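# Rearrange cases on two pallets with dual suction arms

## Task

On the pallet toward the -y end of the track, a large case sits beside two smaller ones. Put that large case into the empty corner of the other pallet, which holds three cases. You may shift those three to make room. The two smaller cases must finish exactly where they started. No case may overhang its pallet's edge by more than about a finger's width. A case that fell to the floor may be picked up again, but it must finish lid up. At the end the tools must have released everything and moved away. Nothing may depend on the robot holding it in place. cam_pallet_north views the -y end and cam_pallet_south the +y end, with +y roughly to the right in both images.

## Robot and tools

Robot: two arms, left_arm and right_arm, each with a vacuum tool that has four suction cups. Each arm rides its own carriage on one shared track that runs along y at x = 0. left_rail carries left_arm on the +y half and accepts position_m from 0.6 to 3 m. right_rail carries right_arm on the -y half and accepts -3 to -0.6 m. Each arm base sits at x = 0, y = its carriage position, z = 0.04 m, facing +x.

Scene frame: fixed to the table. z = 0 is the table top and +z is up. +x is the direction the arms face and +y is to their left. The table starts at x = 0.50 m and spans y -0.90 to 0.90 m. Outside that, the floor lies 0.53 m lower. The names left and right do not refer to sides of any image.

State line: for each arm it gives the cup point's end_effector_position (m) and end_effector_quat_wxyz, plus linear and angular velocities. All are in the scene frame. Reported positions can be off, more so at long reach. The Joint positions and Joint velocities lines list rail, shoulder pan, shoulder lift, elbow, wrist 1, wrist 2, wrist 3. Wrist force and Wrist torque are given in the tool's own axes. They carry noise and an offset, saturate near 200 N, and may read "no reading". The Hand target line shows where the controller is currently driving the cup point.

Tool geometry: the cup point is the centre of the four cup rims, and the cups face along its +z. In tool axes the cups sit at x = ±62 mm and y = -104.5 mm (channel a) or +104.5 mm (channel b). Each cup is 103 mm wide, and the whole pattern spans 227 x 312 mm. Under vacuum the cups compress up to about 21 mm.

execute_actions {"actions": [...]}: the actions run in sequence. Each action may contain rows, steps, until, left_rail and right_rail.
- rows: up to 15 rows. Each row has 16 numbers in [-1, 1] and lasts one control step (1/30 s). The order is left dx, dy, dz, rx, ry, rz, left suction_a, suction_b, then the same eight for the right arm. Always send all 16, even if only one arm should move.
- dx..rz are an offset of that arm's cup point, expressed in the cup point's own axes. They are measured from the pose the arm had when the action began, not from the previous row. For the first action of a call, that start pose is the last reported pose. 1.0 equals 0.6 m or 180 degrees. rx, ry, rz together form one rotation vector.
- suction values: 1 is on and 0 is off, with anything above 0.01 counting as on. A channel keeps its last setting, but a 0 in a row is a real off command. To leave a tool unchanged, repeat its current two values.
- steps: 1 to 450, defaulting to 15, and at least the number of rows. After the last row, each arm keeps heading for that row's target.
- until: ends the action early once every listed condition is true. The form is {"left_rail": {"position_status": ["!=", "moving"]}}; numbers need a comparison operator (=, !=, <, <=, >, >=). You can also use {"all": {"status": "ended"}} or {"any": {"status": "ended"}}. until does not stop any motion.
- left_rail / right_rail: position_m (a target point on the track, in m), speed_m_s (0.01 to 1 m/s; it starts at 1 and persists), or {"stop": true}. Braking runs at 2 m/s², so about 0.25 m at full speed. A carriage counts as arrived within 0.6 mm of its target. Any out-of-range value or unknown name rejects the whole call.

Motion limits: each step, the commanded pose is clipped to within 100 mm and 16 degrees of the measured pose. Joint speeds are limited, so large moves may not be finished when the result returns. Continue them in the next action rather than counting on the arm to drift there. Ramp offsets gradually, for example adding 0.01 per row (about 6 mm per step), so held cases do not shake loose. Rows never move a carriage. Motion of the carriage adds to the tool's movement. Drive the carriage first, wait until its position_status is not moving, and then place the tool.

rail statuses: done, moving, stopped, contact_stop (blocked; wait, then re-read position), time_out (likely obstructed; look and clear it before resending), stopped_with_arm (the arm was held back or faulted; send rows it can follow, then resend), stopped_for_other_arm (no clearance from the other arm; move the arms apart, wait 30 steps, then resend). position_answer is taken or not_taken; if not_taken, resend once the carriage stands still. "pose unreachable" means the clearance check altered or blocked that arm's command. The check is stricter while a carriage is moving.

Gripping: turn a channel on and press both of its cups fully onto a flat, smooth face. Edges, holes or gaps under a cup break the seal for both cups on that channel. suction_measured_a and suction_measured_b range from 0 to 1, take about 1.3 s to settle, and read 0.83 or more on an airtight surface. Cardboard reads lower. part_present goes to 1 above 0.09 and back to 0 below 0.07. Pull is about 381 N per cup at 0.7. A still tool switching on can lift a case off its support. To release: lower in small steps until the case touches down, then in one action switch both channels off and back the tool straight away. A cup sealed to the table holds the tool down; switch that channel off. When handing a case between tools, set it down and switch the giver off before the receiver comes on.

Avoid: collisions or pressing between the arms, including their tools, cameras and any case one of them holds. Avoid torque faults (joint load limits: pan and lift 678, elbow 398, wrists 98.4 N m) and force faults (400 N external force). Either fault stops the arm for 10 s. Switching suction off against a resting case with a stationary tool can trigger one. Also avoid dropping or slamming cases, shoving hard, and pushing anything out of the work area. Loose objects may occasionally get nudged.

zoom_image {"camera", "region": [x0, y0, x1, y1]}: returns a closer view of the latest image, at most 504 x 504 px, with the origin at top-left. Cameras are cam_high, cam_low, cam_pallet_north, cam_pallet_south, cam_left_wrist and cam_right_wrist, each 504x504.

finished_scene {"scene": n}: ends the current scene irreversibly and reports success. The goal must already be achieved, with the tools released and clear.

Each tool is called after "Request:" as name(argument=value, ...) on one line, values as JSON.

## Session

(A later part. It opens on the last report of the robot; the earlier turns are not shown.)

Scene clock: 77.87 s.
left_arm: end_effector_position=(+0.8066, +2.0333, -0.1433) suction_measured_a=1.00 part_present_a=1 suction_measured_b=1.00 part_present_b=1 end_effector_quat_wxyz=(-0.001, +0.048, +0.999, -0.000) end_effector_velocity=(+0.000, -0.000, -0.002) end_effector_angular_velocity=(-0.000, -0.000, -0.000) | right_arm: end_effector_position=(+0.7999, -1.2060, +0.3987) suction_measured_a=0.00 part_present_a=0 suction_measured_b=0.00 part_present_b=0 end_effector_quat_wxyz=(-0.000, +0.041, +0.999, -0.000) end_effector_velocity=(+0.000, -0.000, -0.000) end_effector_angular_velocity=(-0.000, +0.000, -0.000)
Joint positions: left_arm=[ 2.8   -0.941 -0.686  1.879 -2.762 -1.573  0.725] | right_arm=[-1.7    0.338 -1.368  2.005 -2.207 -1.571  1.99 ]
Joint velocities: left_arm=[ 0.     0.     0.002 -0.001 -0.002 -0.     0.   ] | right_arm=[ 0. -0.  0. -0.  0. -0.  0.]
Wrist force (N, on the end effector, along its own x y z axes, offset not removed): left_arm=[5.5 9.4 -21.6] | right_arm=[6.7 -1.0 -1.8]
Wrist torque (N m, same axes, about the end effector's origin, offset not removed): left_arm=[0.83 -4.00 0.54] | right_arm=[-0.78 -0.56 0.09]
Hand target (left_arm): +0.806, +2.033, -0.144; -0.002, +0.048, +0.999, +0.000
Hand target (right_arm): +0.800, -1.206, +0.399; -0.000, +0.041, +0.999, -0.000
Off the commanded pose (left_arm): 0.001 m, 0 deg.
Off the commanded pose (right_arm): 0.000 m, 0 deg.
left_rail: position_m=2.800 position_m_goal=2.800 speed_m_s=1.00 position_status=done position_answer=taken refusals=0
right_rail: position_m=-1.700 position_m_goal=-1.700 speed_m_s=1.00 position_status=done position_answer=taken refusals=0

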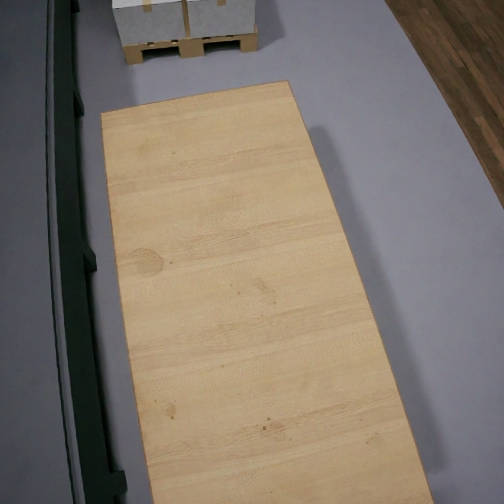

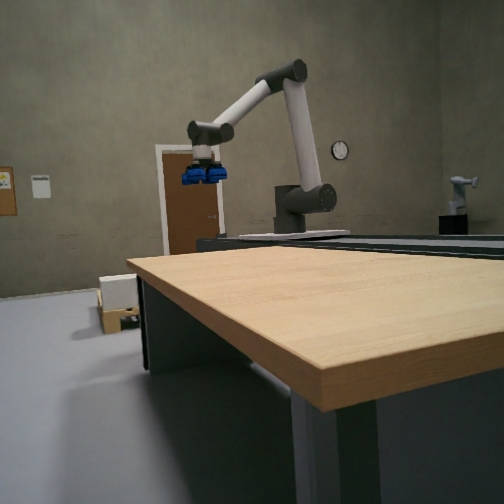

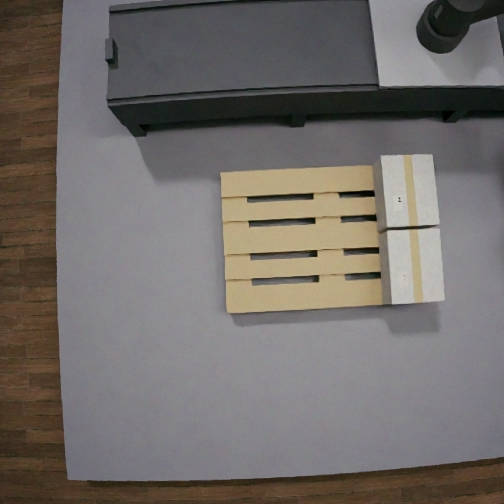

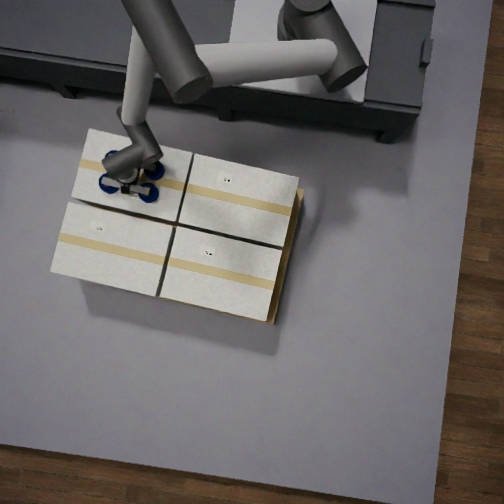

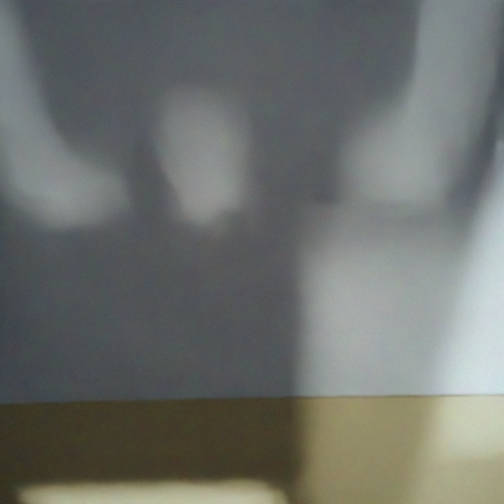

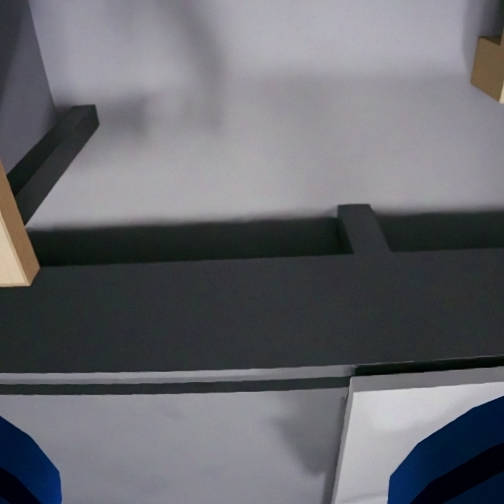

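Request:
execute_actions(actions=[{"rows": [[0,0,-0.001,0,0,0,0,0,0,0,0,0,0,0,0,0],[0,0,-0.002,0,0,0,0,0,0,0,0,0,0,0,0,0],[0,0,-0.004,0,0,0,0,0,0,0,0,0,0,0,0,0],[0,0,-0.007,0,0,0,0,0,0,0,0,0,0,0,0,0],[0,0,-0.011,0,0,0,0,0,0,0,0,0,0,0,0,0],[0,0,-0.016,0,0,0,0,0,0,0,0,0,0,0,0,0],[0,0,-0.022,0,0,0,0,0,0,0,0,0,0,0,0,0],[0,0,-0.029,0,0,0,0,0,0,0,0,0,0,0,0,0],[0,0,-0.037,0,0,0,0,0,0,0,0,0,0,0,0,0],[0,0,-0.047,0,0,0,0,0,0,0,0,0,0,0,0,0],[0,0,-0.059,0,0,0,0,0,0,0,0,0,0,0,0,0],[0,0,-0.073,0,0,0,0,0,0,0,0,0,0,0,0,0],[0,0,-0.089,0,0,0,0,0,0,0,0,0,0,0,0,0],[0,0,-0.107,0,0,0,0,0,0,0,0,0,0,0,0,0],[0,0,-0.13,0,0,0,0,0,0,0,0,0,0,0,0,0]], "steps": 15}])

Scene clock: 79.23 s.
left_arm: end_effector_position=(+0.8062, +2.0337, -0.1063) suction_measured_a=0.00 part_present_a=0 suction_measured_b=0.00 part_present_b=0 end_effector_quat_wxyz=(-0.002, +0.048, +0.999, +0.000) end_effector_velocity=(+0.001, -0.002, +0.226) end_effector_angular_velocity=(-0.004, -0.003, +0.000) | right_arm: end_effector_position=(+0.7999, -1.2060, +0.3987) suction_measured_a=0.00 part_present_a=0 suction_measured_b=0.00 part_present_b=0 end_effector_quat_wxyz=(-0.000, +0.041, +0.999, -0.000) end_effector_velocity=(-0.000, +0.000, +0.000) end_effector_angular_velocity=(+0.000, -0.000, -0.000)
Joint positions: left_arm=[ 2.8   -0.941 -0.728  1.886 -2.726 -1.573  0.725] | right_arm=[-1.7    0.338 -1.368  2.005 -2.207 -1.571  1.99 ]
Joint velocities: left_arm=[ 0.     0.    -0.252  0.034  0.213  0.    -0.   ] | right_arm=[ 0.  0. -0.  0. -0.  0.  0.]
Wrist force (N, on the end effector, along its own x y z axes, offset not removed): left_arm=[-7.0 -3.7 -0.3] | right_arm=[-4.9 6.7 -0.5]
Wrist torque (N m, same axes, about the end effector's origin, offset not removed): left_arm=[-0.57 1.78 0.11] | right_arm=[0.31 1.00 0.07]
Hand target (left_arm): +0.807, +2.033, -0.067; -0.001, +0.048, +0.999, -0.000
Hand target (right_arm): +0.800, -1.206, +0.399; -0.000, +0.041, +0.999, -0.000
Off the commanded pose (left_arm): 0.041 m, 0 deg.
Off the commanded pose (right_arm): 0.000 m, 0 deg.
left_rail: position_m=2.800 position_m_goal=2.800 speed_m_s=1.00 position_status=done position_answer=taken refusals=0
right_rail: position_m=-1.700 position_m_goal=-1.700 speed_m_s=1.00 position_status=done position_answer=taken refusals=0

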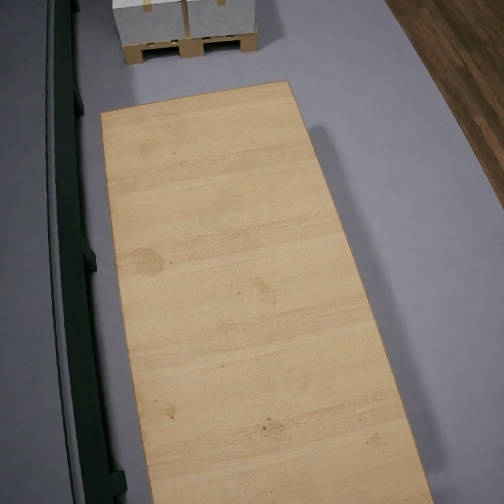

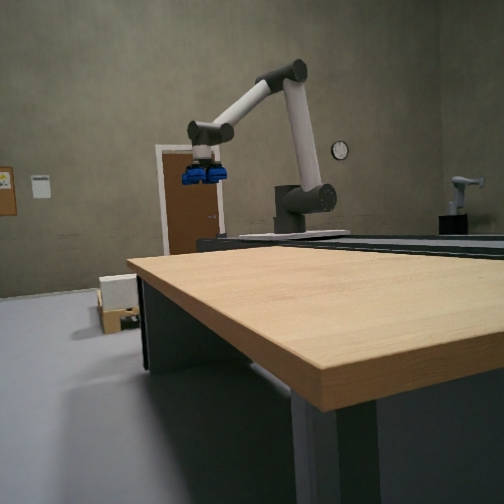

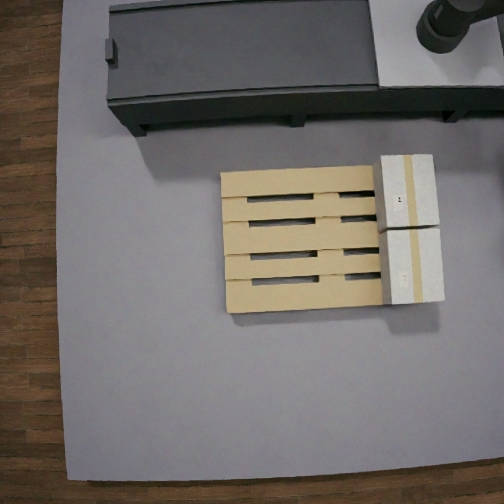

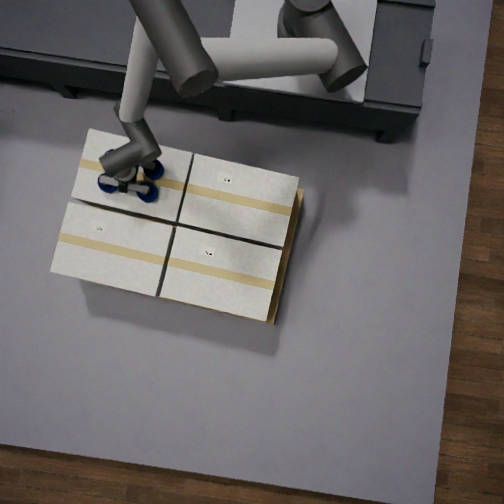

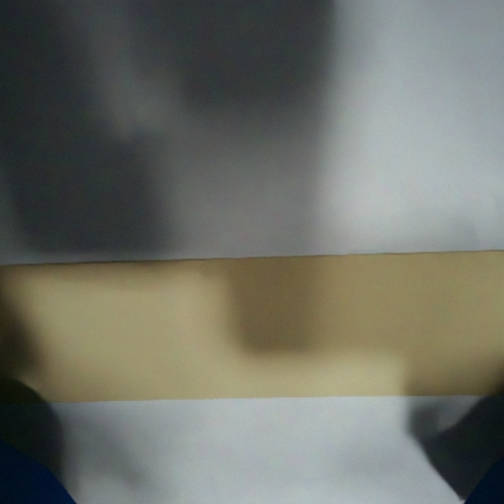

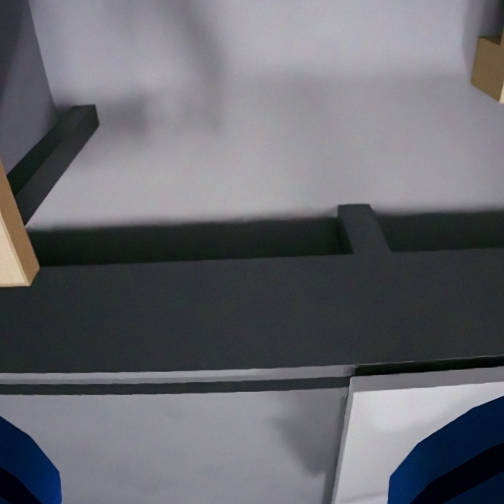

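Request:
execute_actions(actions=[])

Scene clock: 79.33 s.
left_arm: end_effector_position=(+0.8065, +2.0333, -0.0828) suction_measured_a=0.00 part_present_a=0 suction_measured_b=0.00 part_present_b=0 end_effector_quat_wxyz=(-0.002, +0.048, +0.999, -0.000) end_effector_velocity=(+0.001, -0.002, +0.170) end_effector_angular_velocity=(-0.007, -0.005, -0.001) | right_arm: end_effector_position=(+0.7999, -1.2060, +0.3987) suction_measured_a=0.00 part_present_a=0 suction_measured_b=0.00 part_present_b=0 end_effector_quat_wxyz=(-0.000, +0.041, +0.999, -0.000) end_effector_velocity=(+0.000, -0.000, -0.000) end_effector_angular_velocity=(-0.000, +0.000, +0.000)
Joint positions: left_arm=[ 2.8   -0.941 -0.754  1.889 -2.704 -1.573  0.725] | right_arm=[-1.7    0.338 -1.368  2.005 -2.207 -1.571  1.99 ]
Joint velocities: left_arm=[ 0.     0.    -0.187  0.02   0.157 -0.     0.001] | right_arm=[ 0. -0.  0.  0. -0.  0. -0.]
Wrist force (N, on the end effector, along its own x y z axes, offset not removed): left_arm=[-5.8 -4.0 -9.8] | right_arm=[0.9 1.8 -1.5]
Wrist torque (N m, same axes, about the end effector's origin, offset not removed): left_arm=[-0.50 1.30 0.14] | right_arm=[-0.19 0.04 0.21]
Hand target (left_arm): +0.807, +2.033, -0.067; -0.001, +0.048, +0.999, -0.000
Hand target (right_arm): +0.800, -1.206, +0.399; -0.000, +0.041, +0.999, -0.000
Off the commanded pose (left_arm): 0.018 m, 0 deg.
Off the commanded pose (right_arm): 0.000 m, 0 deg.
left_rail: position_m=2.800 position_m_goal=2.800 speed_m_s=1.00 position_status=done position_answer=taken refusals=0
right_rail: position_m=-1.700 position_m_goal=-1.700 speed_m_s=1.00 position_status=done position_answer=taken refusals=0

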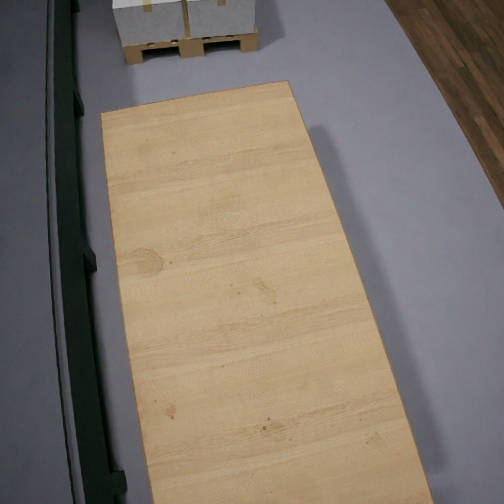

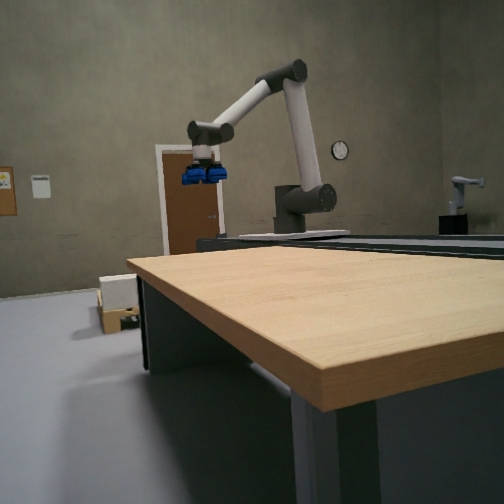

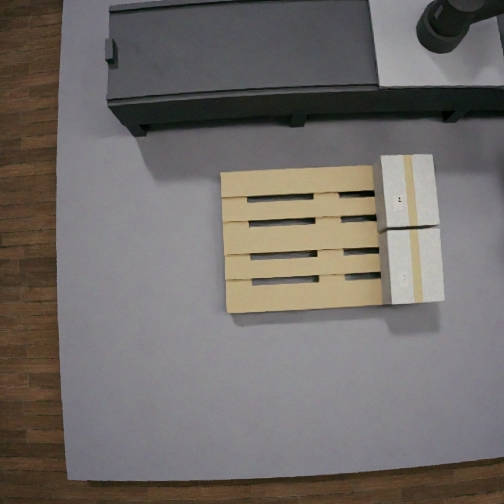

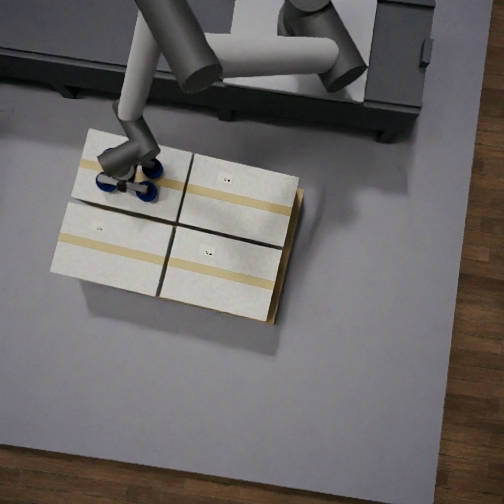

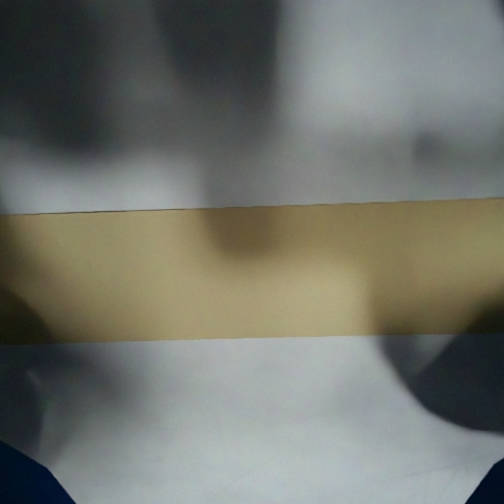

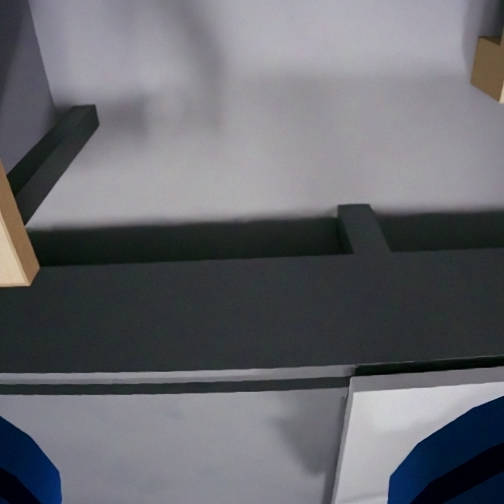

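Request:
zoom_image(camera="cam_pallet_south", region=[40, 110, 320, 340])

Request:
execute_actions(actions=[])

Region (40, 110, 320, 340) of cam_pallet_south's 504x504 image, scaled by 1.800, with more detail than that image has; it fills the top 414 rows of this view, and the rest is white.

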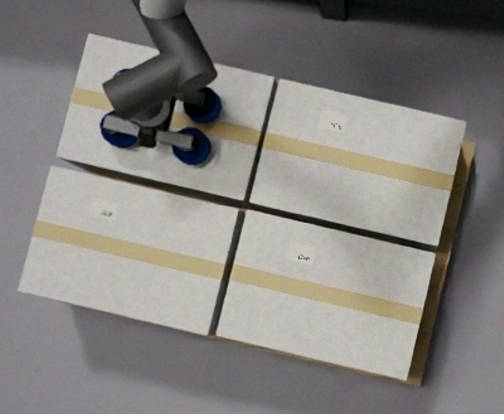

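Scene clock: 79.47 s.
left_arm: end_effector_position=(+0.8066, +2.0333, -0.0708) suction_measured_a=0.00 part_present_a=0 suction_measured_b=0.00 part_present_b=0 end_effector_quat_wxyz=(-0.001, +0.048, +0.999, -0.000) end_effector_velocity=(+0.000, +0.001, +0.039) end_effector_angular_velocity=(-0.001, -0.001, -0.000) | right_arm: end_effector_position=(+0.7999, -1.2060, +0.3987) suction_measured_a=0.00 part_present_a=0 suction_measured_b=0.00 part_present_b=0 end_effector_quat_wxyz=(-0.000, +0.041, +0.999, -0.000) end_effector_velocity=(-0.000, +0.000, +0.000) end_effector_angular_velocity=(+0.000, +0.000, -0.000)
Joint positions: left_arm=[ 2.8   -0.941 -0.767  1.891 -2.693 -1.573  0.725] | right_arm=[-1.7    0.338 -1.368  2.005 -2.207 -1.571  1.99 ]
Joint velocities: left_arm=[ 0.     0.    -0.043  0.005  0.037  0.     0.   ] | right_arm=[ 0. -0. -0.  0. -0.  0.  0.]
Wrist force (N, on the end effector, along its own x y z axes, offset not removed): left_arm=[-7.0 0.1 -4.5] | right_arm=[-3.1 4.8 3.0]
Wrist torque (N m, same axes, about the end effector's origin, offset not removed): left_arm=[-0.02 1.61 0.06] | right_arm=[0.17 0.28 -0.04]
Hand target (left_arm): +0.807, +2.033, -0.067; -0.001, +0.048, +0.999, -0.000
Hand target (right_arm): +0.800, -1.206, +0.399; -0.000, +0.041, +0.999, -0.000
Off the commanded pose (left_arm): 0.006 m, 0 deg.
Off the commanded pose (right_arm): 0.000 m, 0 deg.
left_rail: position_m=2.800 position_m_goal=2.800 speed_m_s=1.00 position_status=done position_answer=taken refusals=0
right_rail: position_m=-1.700 position_m_goal=-1.700 speed_m_s=1.00 position_status=done position_answer=taken refusals=0

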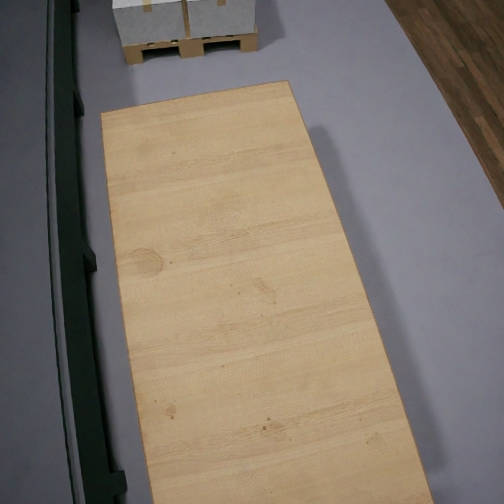

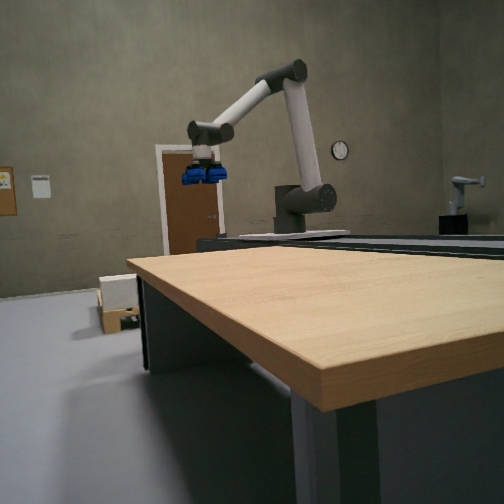

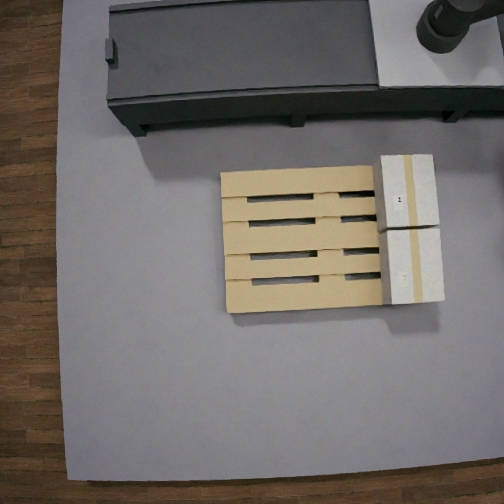

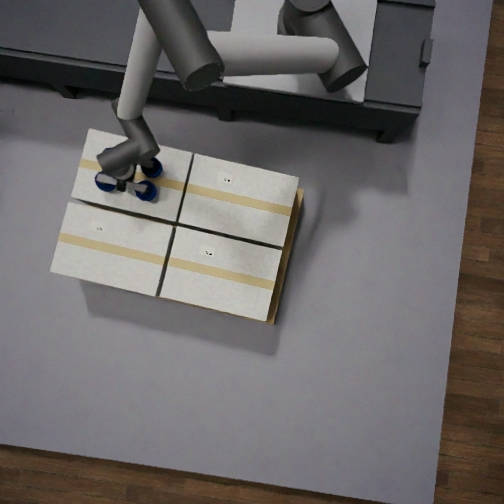

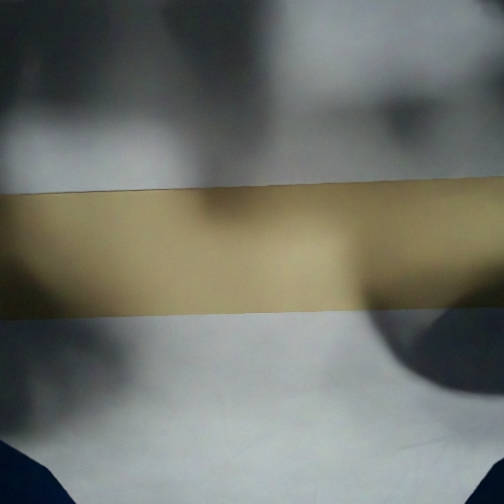

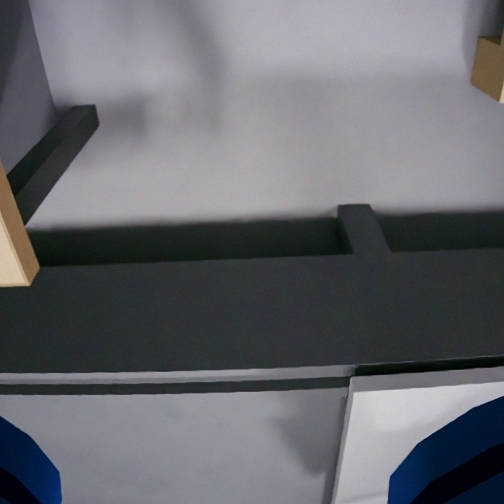

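Request:
execute_actions(actions=[{"rows": [[0,0,-0.015,0,0,0,0,0,0,0,0,0,0,0,0,0],[0,0,-0.035,0,0,0,0,0,0,0,0,0,0,0,0,0],[0,0,-0.06,0,0,0,0,0,0,0,0,0,0,0,0,0],[0,0,-0.09,0,0,0,0,0,0,0,0,0,0,0,0,0],[0,0,-0.125,0,0,0,0,0,0,0,0,0,0,0,0,0],[0,0,-0.16,0,0,0,0,0,0,0,0,0,0,0,0,0]], "steps": 6}])

Scene clock: 80.50 s.
left_arm: end_effector_position=(+0.8068, +2.0334, -0.0408) suction_measured_a=0.00 part_present_a=0 suction_measured_b=0.00 part_present_b=0 end_effector_quat_wxyz=(-0.001, +0.048, +0.999, -0.000) end_effector_velocity=(+0.003, -0.004, +0.353) end_effector_angular_velocity=(-0.008, -0.005, -0.002) | right_arm: end_effector_position=(+0.7999, -1.2060, +0.3987) suction_measured_a=0.00 part_present_a=0 suction_measured_b=0.00 part_present_b=0 end_effector_quat_wxyz=(-0.000, +0.041, +0.999, -0.000) end_effector_velocity=(-0.000, +0.000, +0.000) end_effector_angular_velocity=(+0.000, -0.000, -0.000)
Joint positions: left_arm=[ 2.8   -0.941 -0.8    1.893 -2.662 -1.573  0.725] | right_arm=[-1.7    0.338 -1.368  2.005 -2.207 -1.571  1.99 ]
Joint velocities: left_arm=[ 0.     0.    -0.38   0.013  0.358  0.     0.002] | right_arm=[ 0.  0. -0.  0. -0. -0.  0.]
Wrist force (N, on the end effector, along its own x y z axes, offset not removed): left_arm=[-7.1 -1.0 1.9] | right_arm=[-0.4 3.4 -1.4]
Wrist torque (N m, same axes, about the end effector's origin, offset not removed): left_arm=[-0.22 1.69 0.13] | right_arm=[-0.02 0.26 0.16]
Hand target (left_arm): +0.807, +2.034, +0.022; -0.001, +0.048, +0.999, -0.001
Hand target (right_arm): +0.800, -1.206, +0.399; -0.000, +0.041, +0.999, -0.000
Off the commanded pose (left_arm): 0.066 m, 0 deg.
Off the commanded pose (right_arm): 0.000 m, 0 deg.
left_rail: position_m=2.800 position_m_goal=2.800 speed_m_s=1.00 position_status=done position_answer=taken refusals=0
right_rail: position_m=-1.700 position_m_goal=-1.700 speed_m_s=1.00 position_status=done position_answer=taken refusals=0

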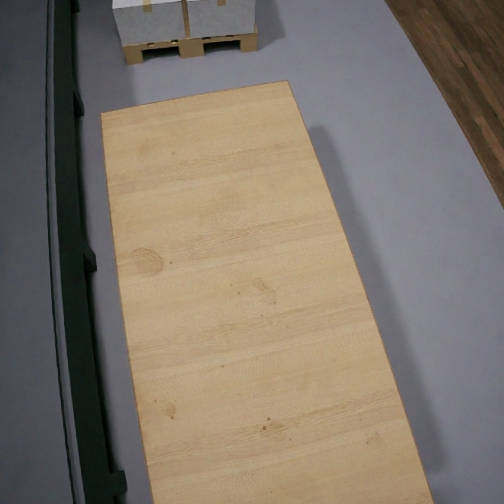

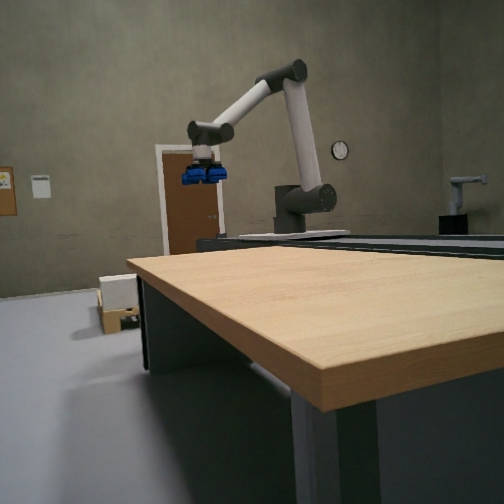

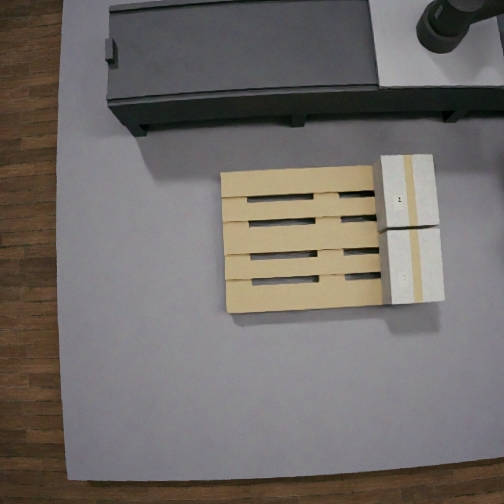

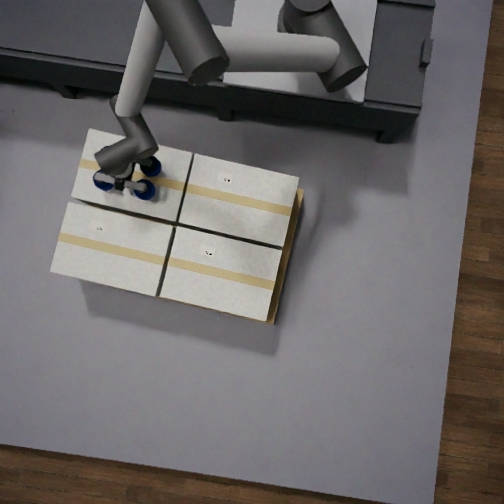

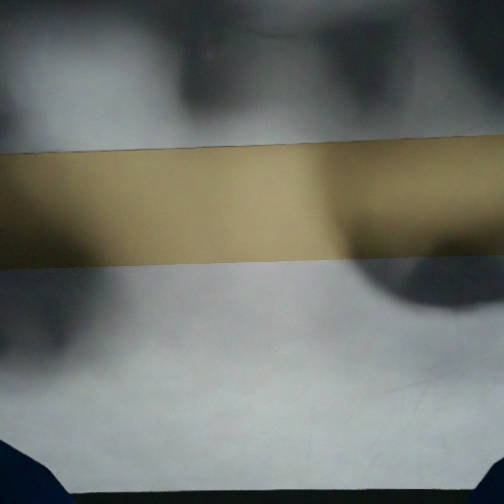

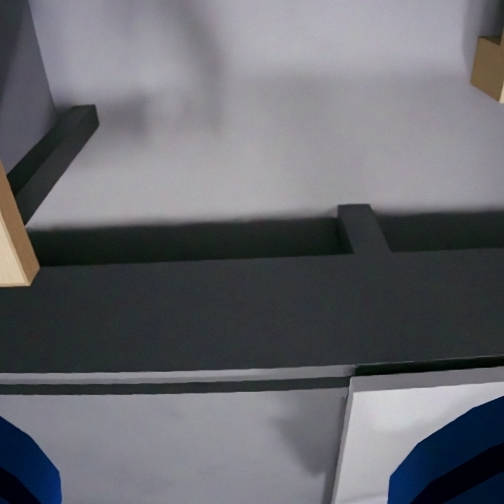

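Request:
execute_actions(actions=[])

Scene clock: 80.77 s.
left_arm: end_effector_position=(+0.8072, +2.0334, +0.0180) suction_measured_a=0.00 part_present_a=0 suction_measured_b=0.00 part_present_b=0 end_effector_quat_wxyz=(-0.000, +0.048, +0.999, -0.001) end_effector_velocity=(-0.001, +0.002, +0.041) end_effector_angular_velocity=(+0.000, +0.000, -0.000) | right_arm: end_effector_position=(+0.7999, -1.2060, +0.3987) suction_measured_a=0.00 part_present_a=0 suction_measured_b=0.00 part_present_b=0 end_effector_quat_wxyz=(-0.000, +0.041, +0.999, -0.000) end_effector_velocity=(+0.000, -0.000, -0.000) end_effector_angular_velocity=(+0.000, +0.000, +0.000)
Joint positions: left_arm=[ 2.8   -0.941 -0.863  1.893 -2.603 -1.573  0.726] | right_arm=[-1.7    0.338 -1.368  2.005 -2.207 -1.571  1.99 ]
Joint velocities: left_arm=[ 0.     0.    -0.045  0.001  0.044  0.     0.   ] | right_arm=[ 0. -0.  0. -0.  0.  0. -0.]
Wrist force (N, on the end effector, along its own x y z axes, offset not removed): left_arm=[-5.1 -2.1 -2.6] | right_arm=[-2.3 5.4 -2.9]
Wrist torque (N m, same axes, about the end effector's origin, offset not removed): left_arm=[-0.38 1.47 0.18] | right_arm=[0.16 0.49 -0.05]
Hand target (left_arm): +0.807, +2.034, +0.022; -0.001, +0.048, +0.999, -0.001
Hand target (right_arm): +0.800, -1.206, +0.399; -0.000, +0.041, +0.999, -0.000
Off the commanded pose (left_arm): 0.007 m, 0 deg.
Off the commanded pose (right_arm): 0.000 m, 0 deg.
left_rail: position_m=2.800 position_m_goal=2.800 speed_m_s=1.00 position_status=done position_answer=taken refusals=0
right_rail: position_m=-1.700 position_m_goal=-1.700 speed_m_s=1.00 position_status=done position_answer=taken refusals=0

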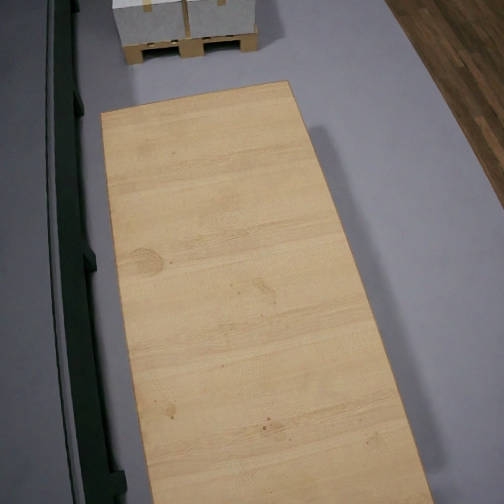

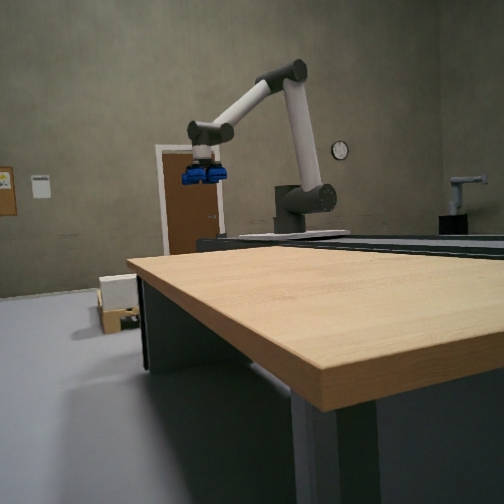

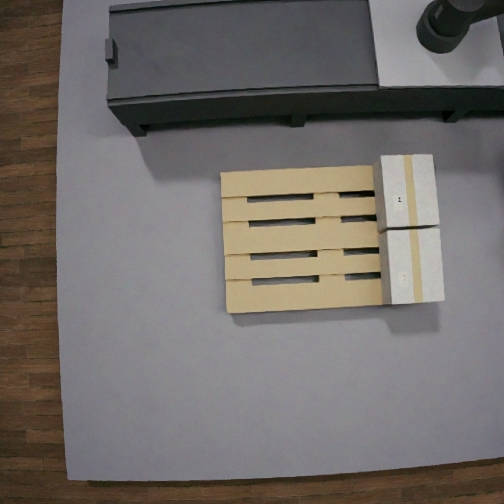

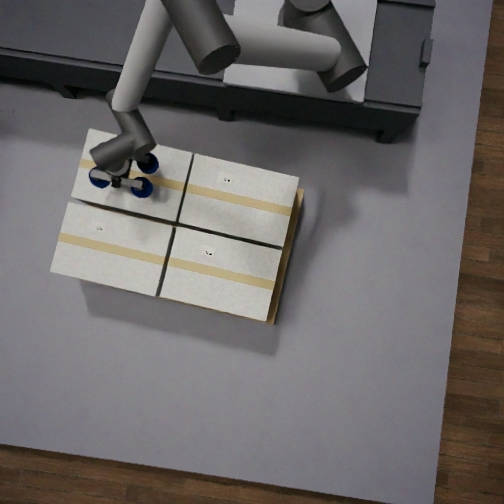

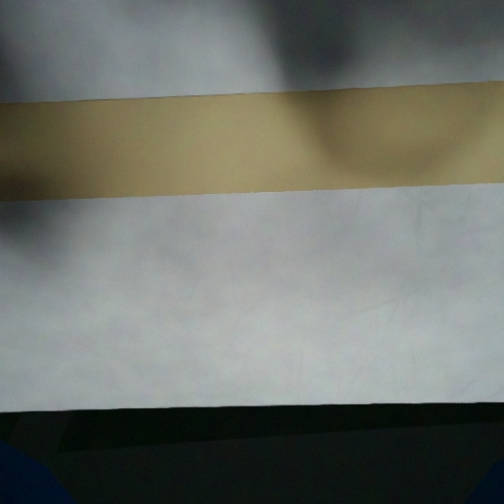

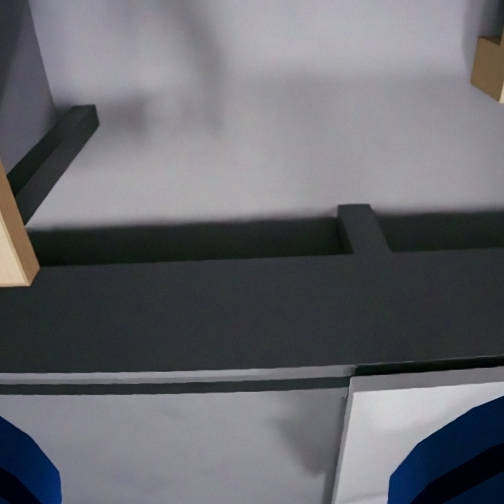

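Arm has nearly settled well above the cases. Now drive the left carriage away.

Request:
execute_actions(actions=[{"left_rail": {"position_m": 2.0}, "steps": 1}])

Scene clock: 81.00 s.
left_arm: end_effector_position=(+0.8070, +2.0336, +0.0213) suction_measured_a=0.00 part_present_a=0 suction_measured_b=0.00 part_present_b=0 end_effector_quat_wxyz=(-0.001, +0.048, +0.999, -0.001) end_effector_velocity=(-0.000, +0.000, +0.003) end_effector_angular_velocity=(+0.001, +0.001, +0.000) | right_arm: end_effector_position=(+0.7999, -1.2060, +0.3987) suction_measured_a=0.00 part_present_a=0 suction_measured_b=0.00 part_present_b=0 end_effector_quat_wxyz=(-0.000, +0.041, +0.999, -0.000) end_effector_velocity=(+0.000, -0.000, -0.000) end_effector_angular_velocity=(-0.000, +0.000, +0.000)
Joint positions: left_arm=[ 2.8   -0.941 -0.866  1.894 -2.599 -1.573  0.726] | right_arm=[-1.7    0.338 -1.368  2.005 -2.207 -1.571  1.99 ]
Joint velocities: left_arm=[-0.     0.    -0.004 -0.     0.005 -0.     0.   ] | right_arm=[ 0. -0.  0. -0.  0. -0. -0.]
Wrist force (N, on the end effector, along its own x y z axes, offset not removed): left_arm=[-5.3 -1.2 0.5] | right_arm=[-3.7 -0.7 0.2]
Wrist torque (N m, same axes, about the end effector's origin, offset not removed): left_arm=[-0.20 1.37 0.07] | right_arm=[-0.47 0.49 -0.03]
Hand target (left_arm): +0.807, +2.031, +0.025; -0.001, +0.048, +0.999, -0.000
Hand target (right_arm): +0.800, -1.206, +0.399; -0.000, +0.041, +0.999, -0.000
Off the commanded pose (left_arm): 0.004 m, 0 deg.
Off the commanded pose (right_arm): 0.000 m, 0 deg.
left_rail: position_m=2.800 position_m_goal=2.000 speed_m_s=1.00 position_status=moving position_answer=taken refusals=0
right_rail: position_m=-1.700 position_m_goal=-1.700 speed_m_s=1.00 position_status=done position_answer=taken refusals=0

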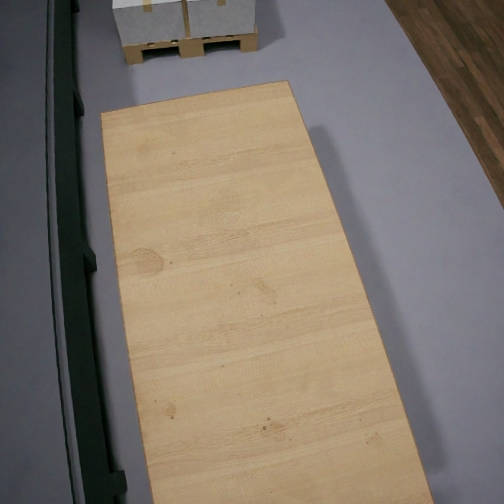

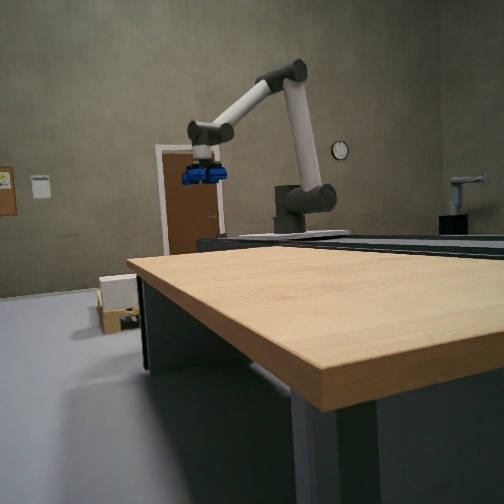

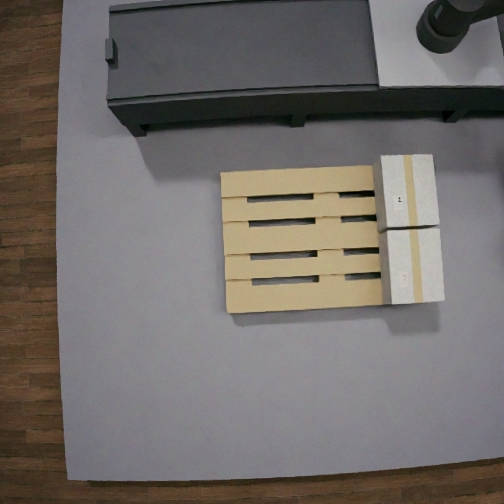

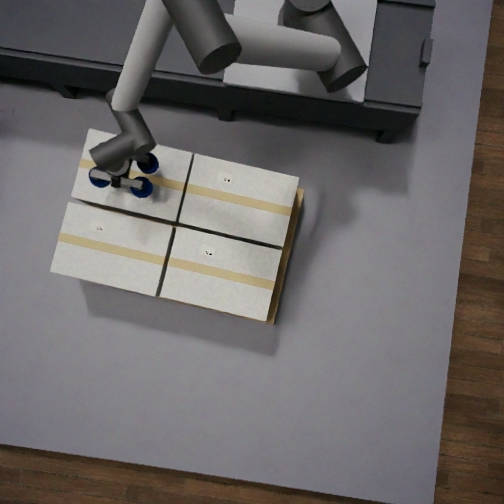

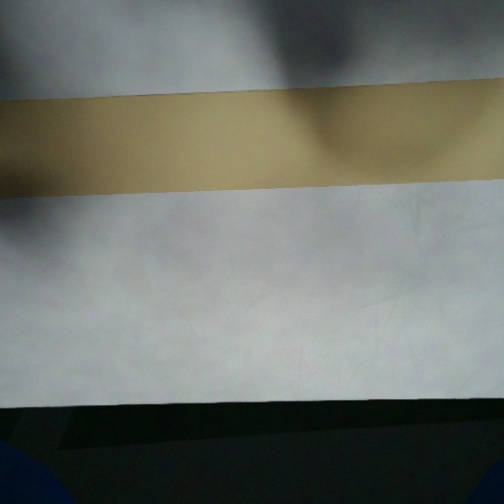

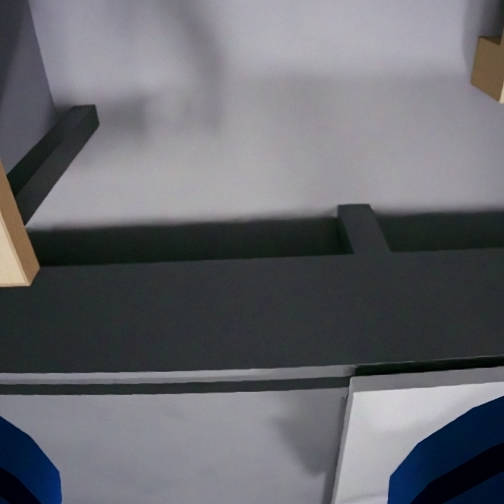

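Request:
zoom_image(camera="cam_high", region=[90, 0, 290, 80])

Request:
zoom_image(camera="cam_pallet_north", region=[330, 130, 480, 330])

Region (90, 0, 290, 80) of cam_high's 504x504 image, scaled by 2.520, with more detail than that image has; it fills the top 202 rows of this view, and the rest is white.

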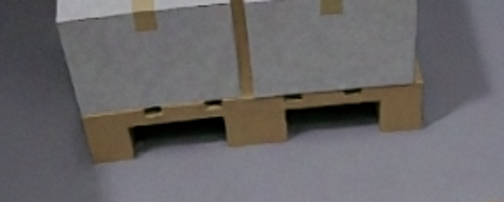

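Region (330, 130, 480, 330) of cam_pallet_north's 504x504 image, scaled by 2.520, with more detail than that image has; it fills the left 378 columns of this view, and the rest is white.

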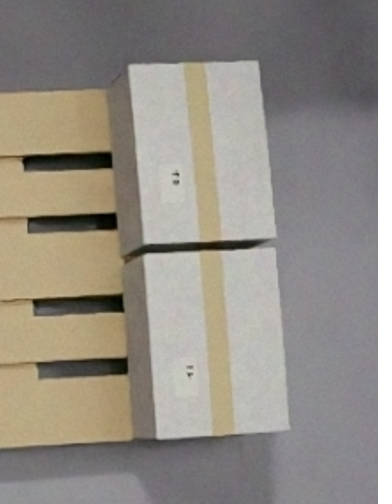

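Request:
zoom_image(camera="cam_high", region=[105, 10, 165, 70])

Region (105, 10, 165, 70) of cam_high's 504x504 image, scaled by 8.400, with more detail than that image has.

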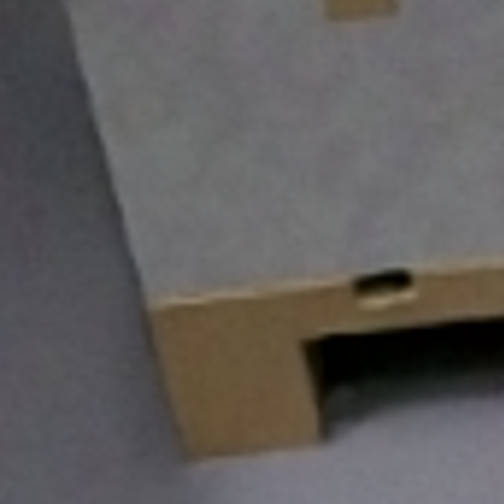

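Request:
execute_actions(actions=[])

Scene clock: 83.80 s.
left_arm: end_effector_position=(+0.8067, +1.2332, +0.0253) suction_measured_a=0.00 part_present_a=0 suction_measured_b=0.00 part_present_b=0 end_effector_quat_wxyz=(-0.001, +0.048, +0.999, -0.000) end_effector_velocity=(+0.000, -0.000, +0.000) end_effector_angular_velocity=(-0.000, -0.000, +0.000) | right_arm: end_effector_position=(+0.7999, -1.2060, +0.3987) suction_measured_a=0.00 part_present_a=0 suction_measured_b=0.00 part_present_b=0 end_effector_quat_wxyz=(-0.000, +0.041, +0.999, -0.000) end_effector_velocity=(-0.000, +0.000, +0.000) end_effector_angular_velocity=(+0.000, -0.000, -0.000)
Joint positions: left_arm=[ 2.    -0.941 -0.87   1.892 -2.591 -1.573  0.725] | right_arm=[-1.7    0.338 -1.368  2.005 -2.207 -1.571  1.99 ]
Joint velocities: left_arm=[ 0.  0.  0. -0.  0. -0.  0.] | right_arm=[ 0.  0. -0.  0. -0. -0.  0.]
Wrist force (N, on the end effector, along its own x y z axes, offset not removed): left_arm=[-6.8 -3.2 -1.2] | right_arm=[-0.4 1.8 1.8]
Wrist torque (N m, same axes, about the end effector's origin, offset not removed): left_arm=[-0.49 1.64 0.10] | right_arm=[-0.18 0.18 -0.08]
Hand target (left_arm): +0.807, +1.233, +0.025; -0.001, +0.048, +0.999, -0.000
Hand target (right_arm): +0.800, -1.206, +0.399; -0.000, +0.041, +0.999, -0.000
Off the commanded pose (left_arm): 0.000 m, 0 deg.
Off the commanded pose (right_arm): 0.000 m, 0 deg.
left_rail: position_m=2.000 position_m_goal=2.000 speed_m_s=1.00 position_status=done position_answer=taken refusals=0
right_rail: position_m=-1.700 position_m_goal=-1.700 speed_m_s=1.00 position_status=done position_answer=taken refusals=0

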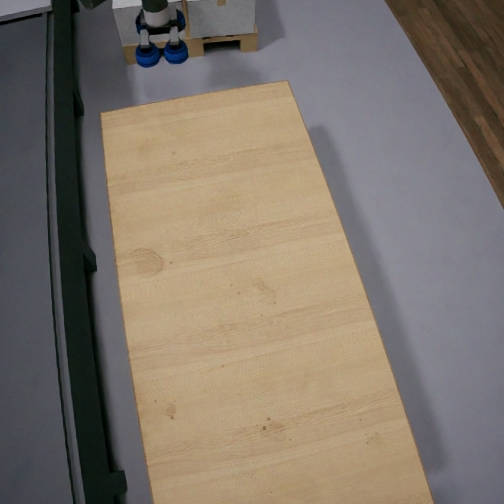

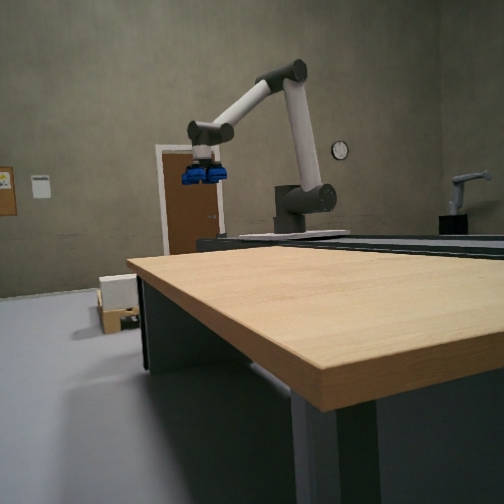

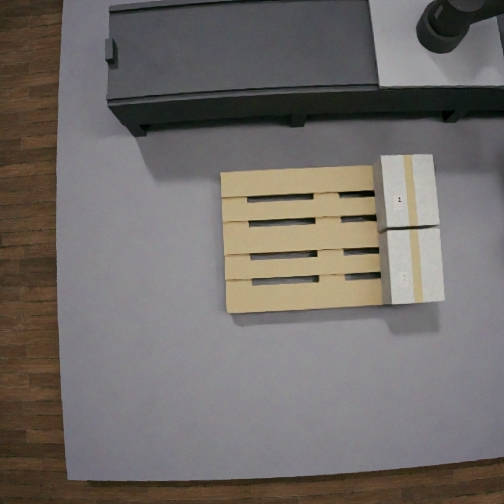

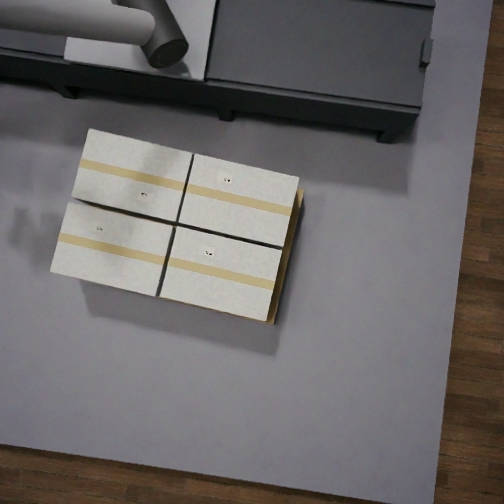

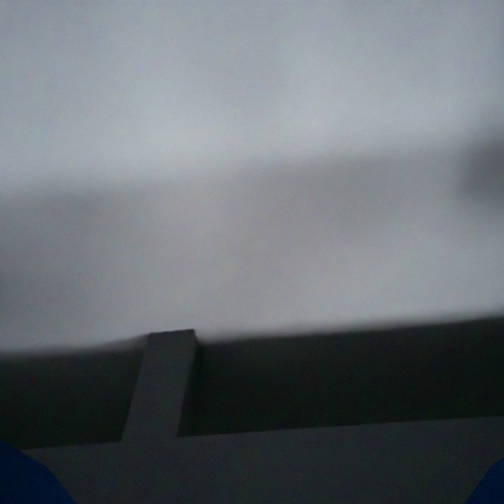

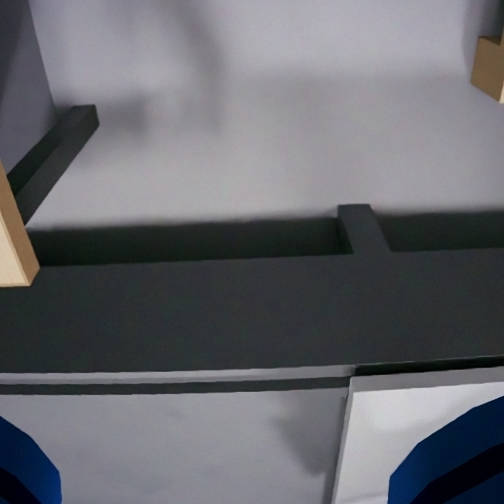

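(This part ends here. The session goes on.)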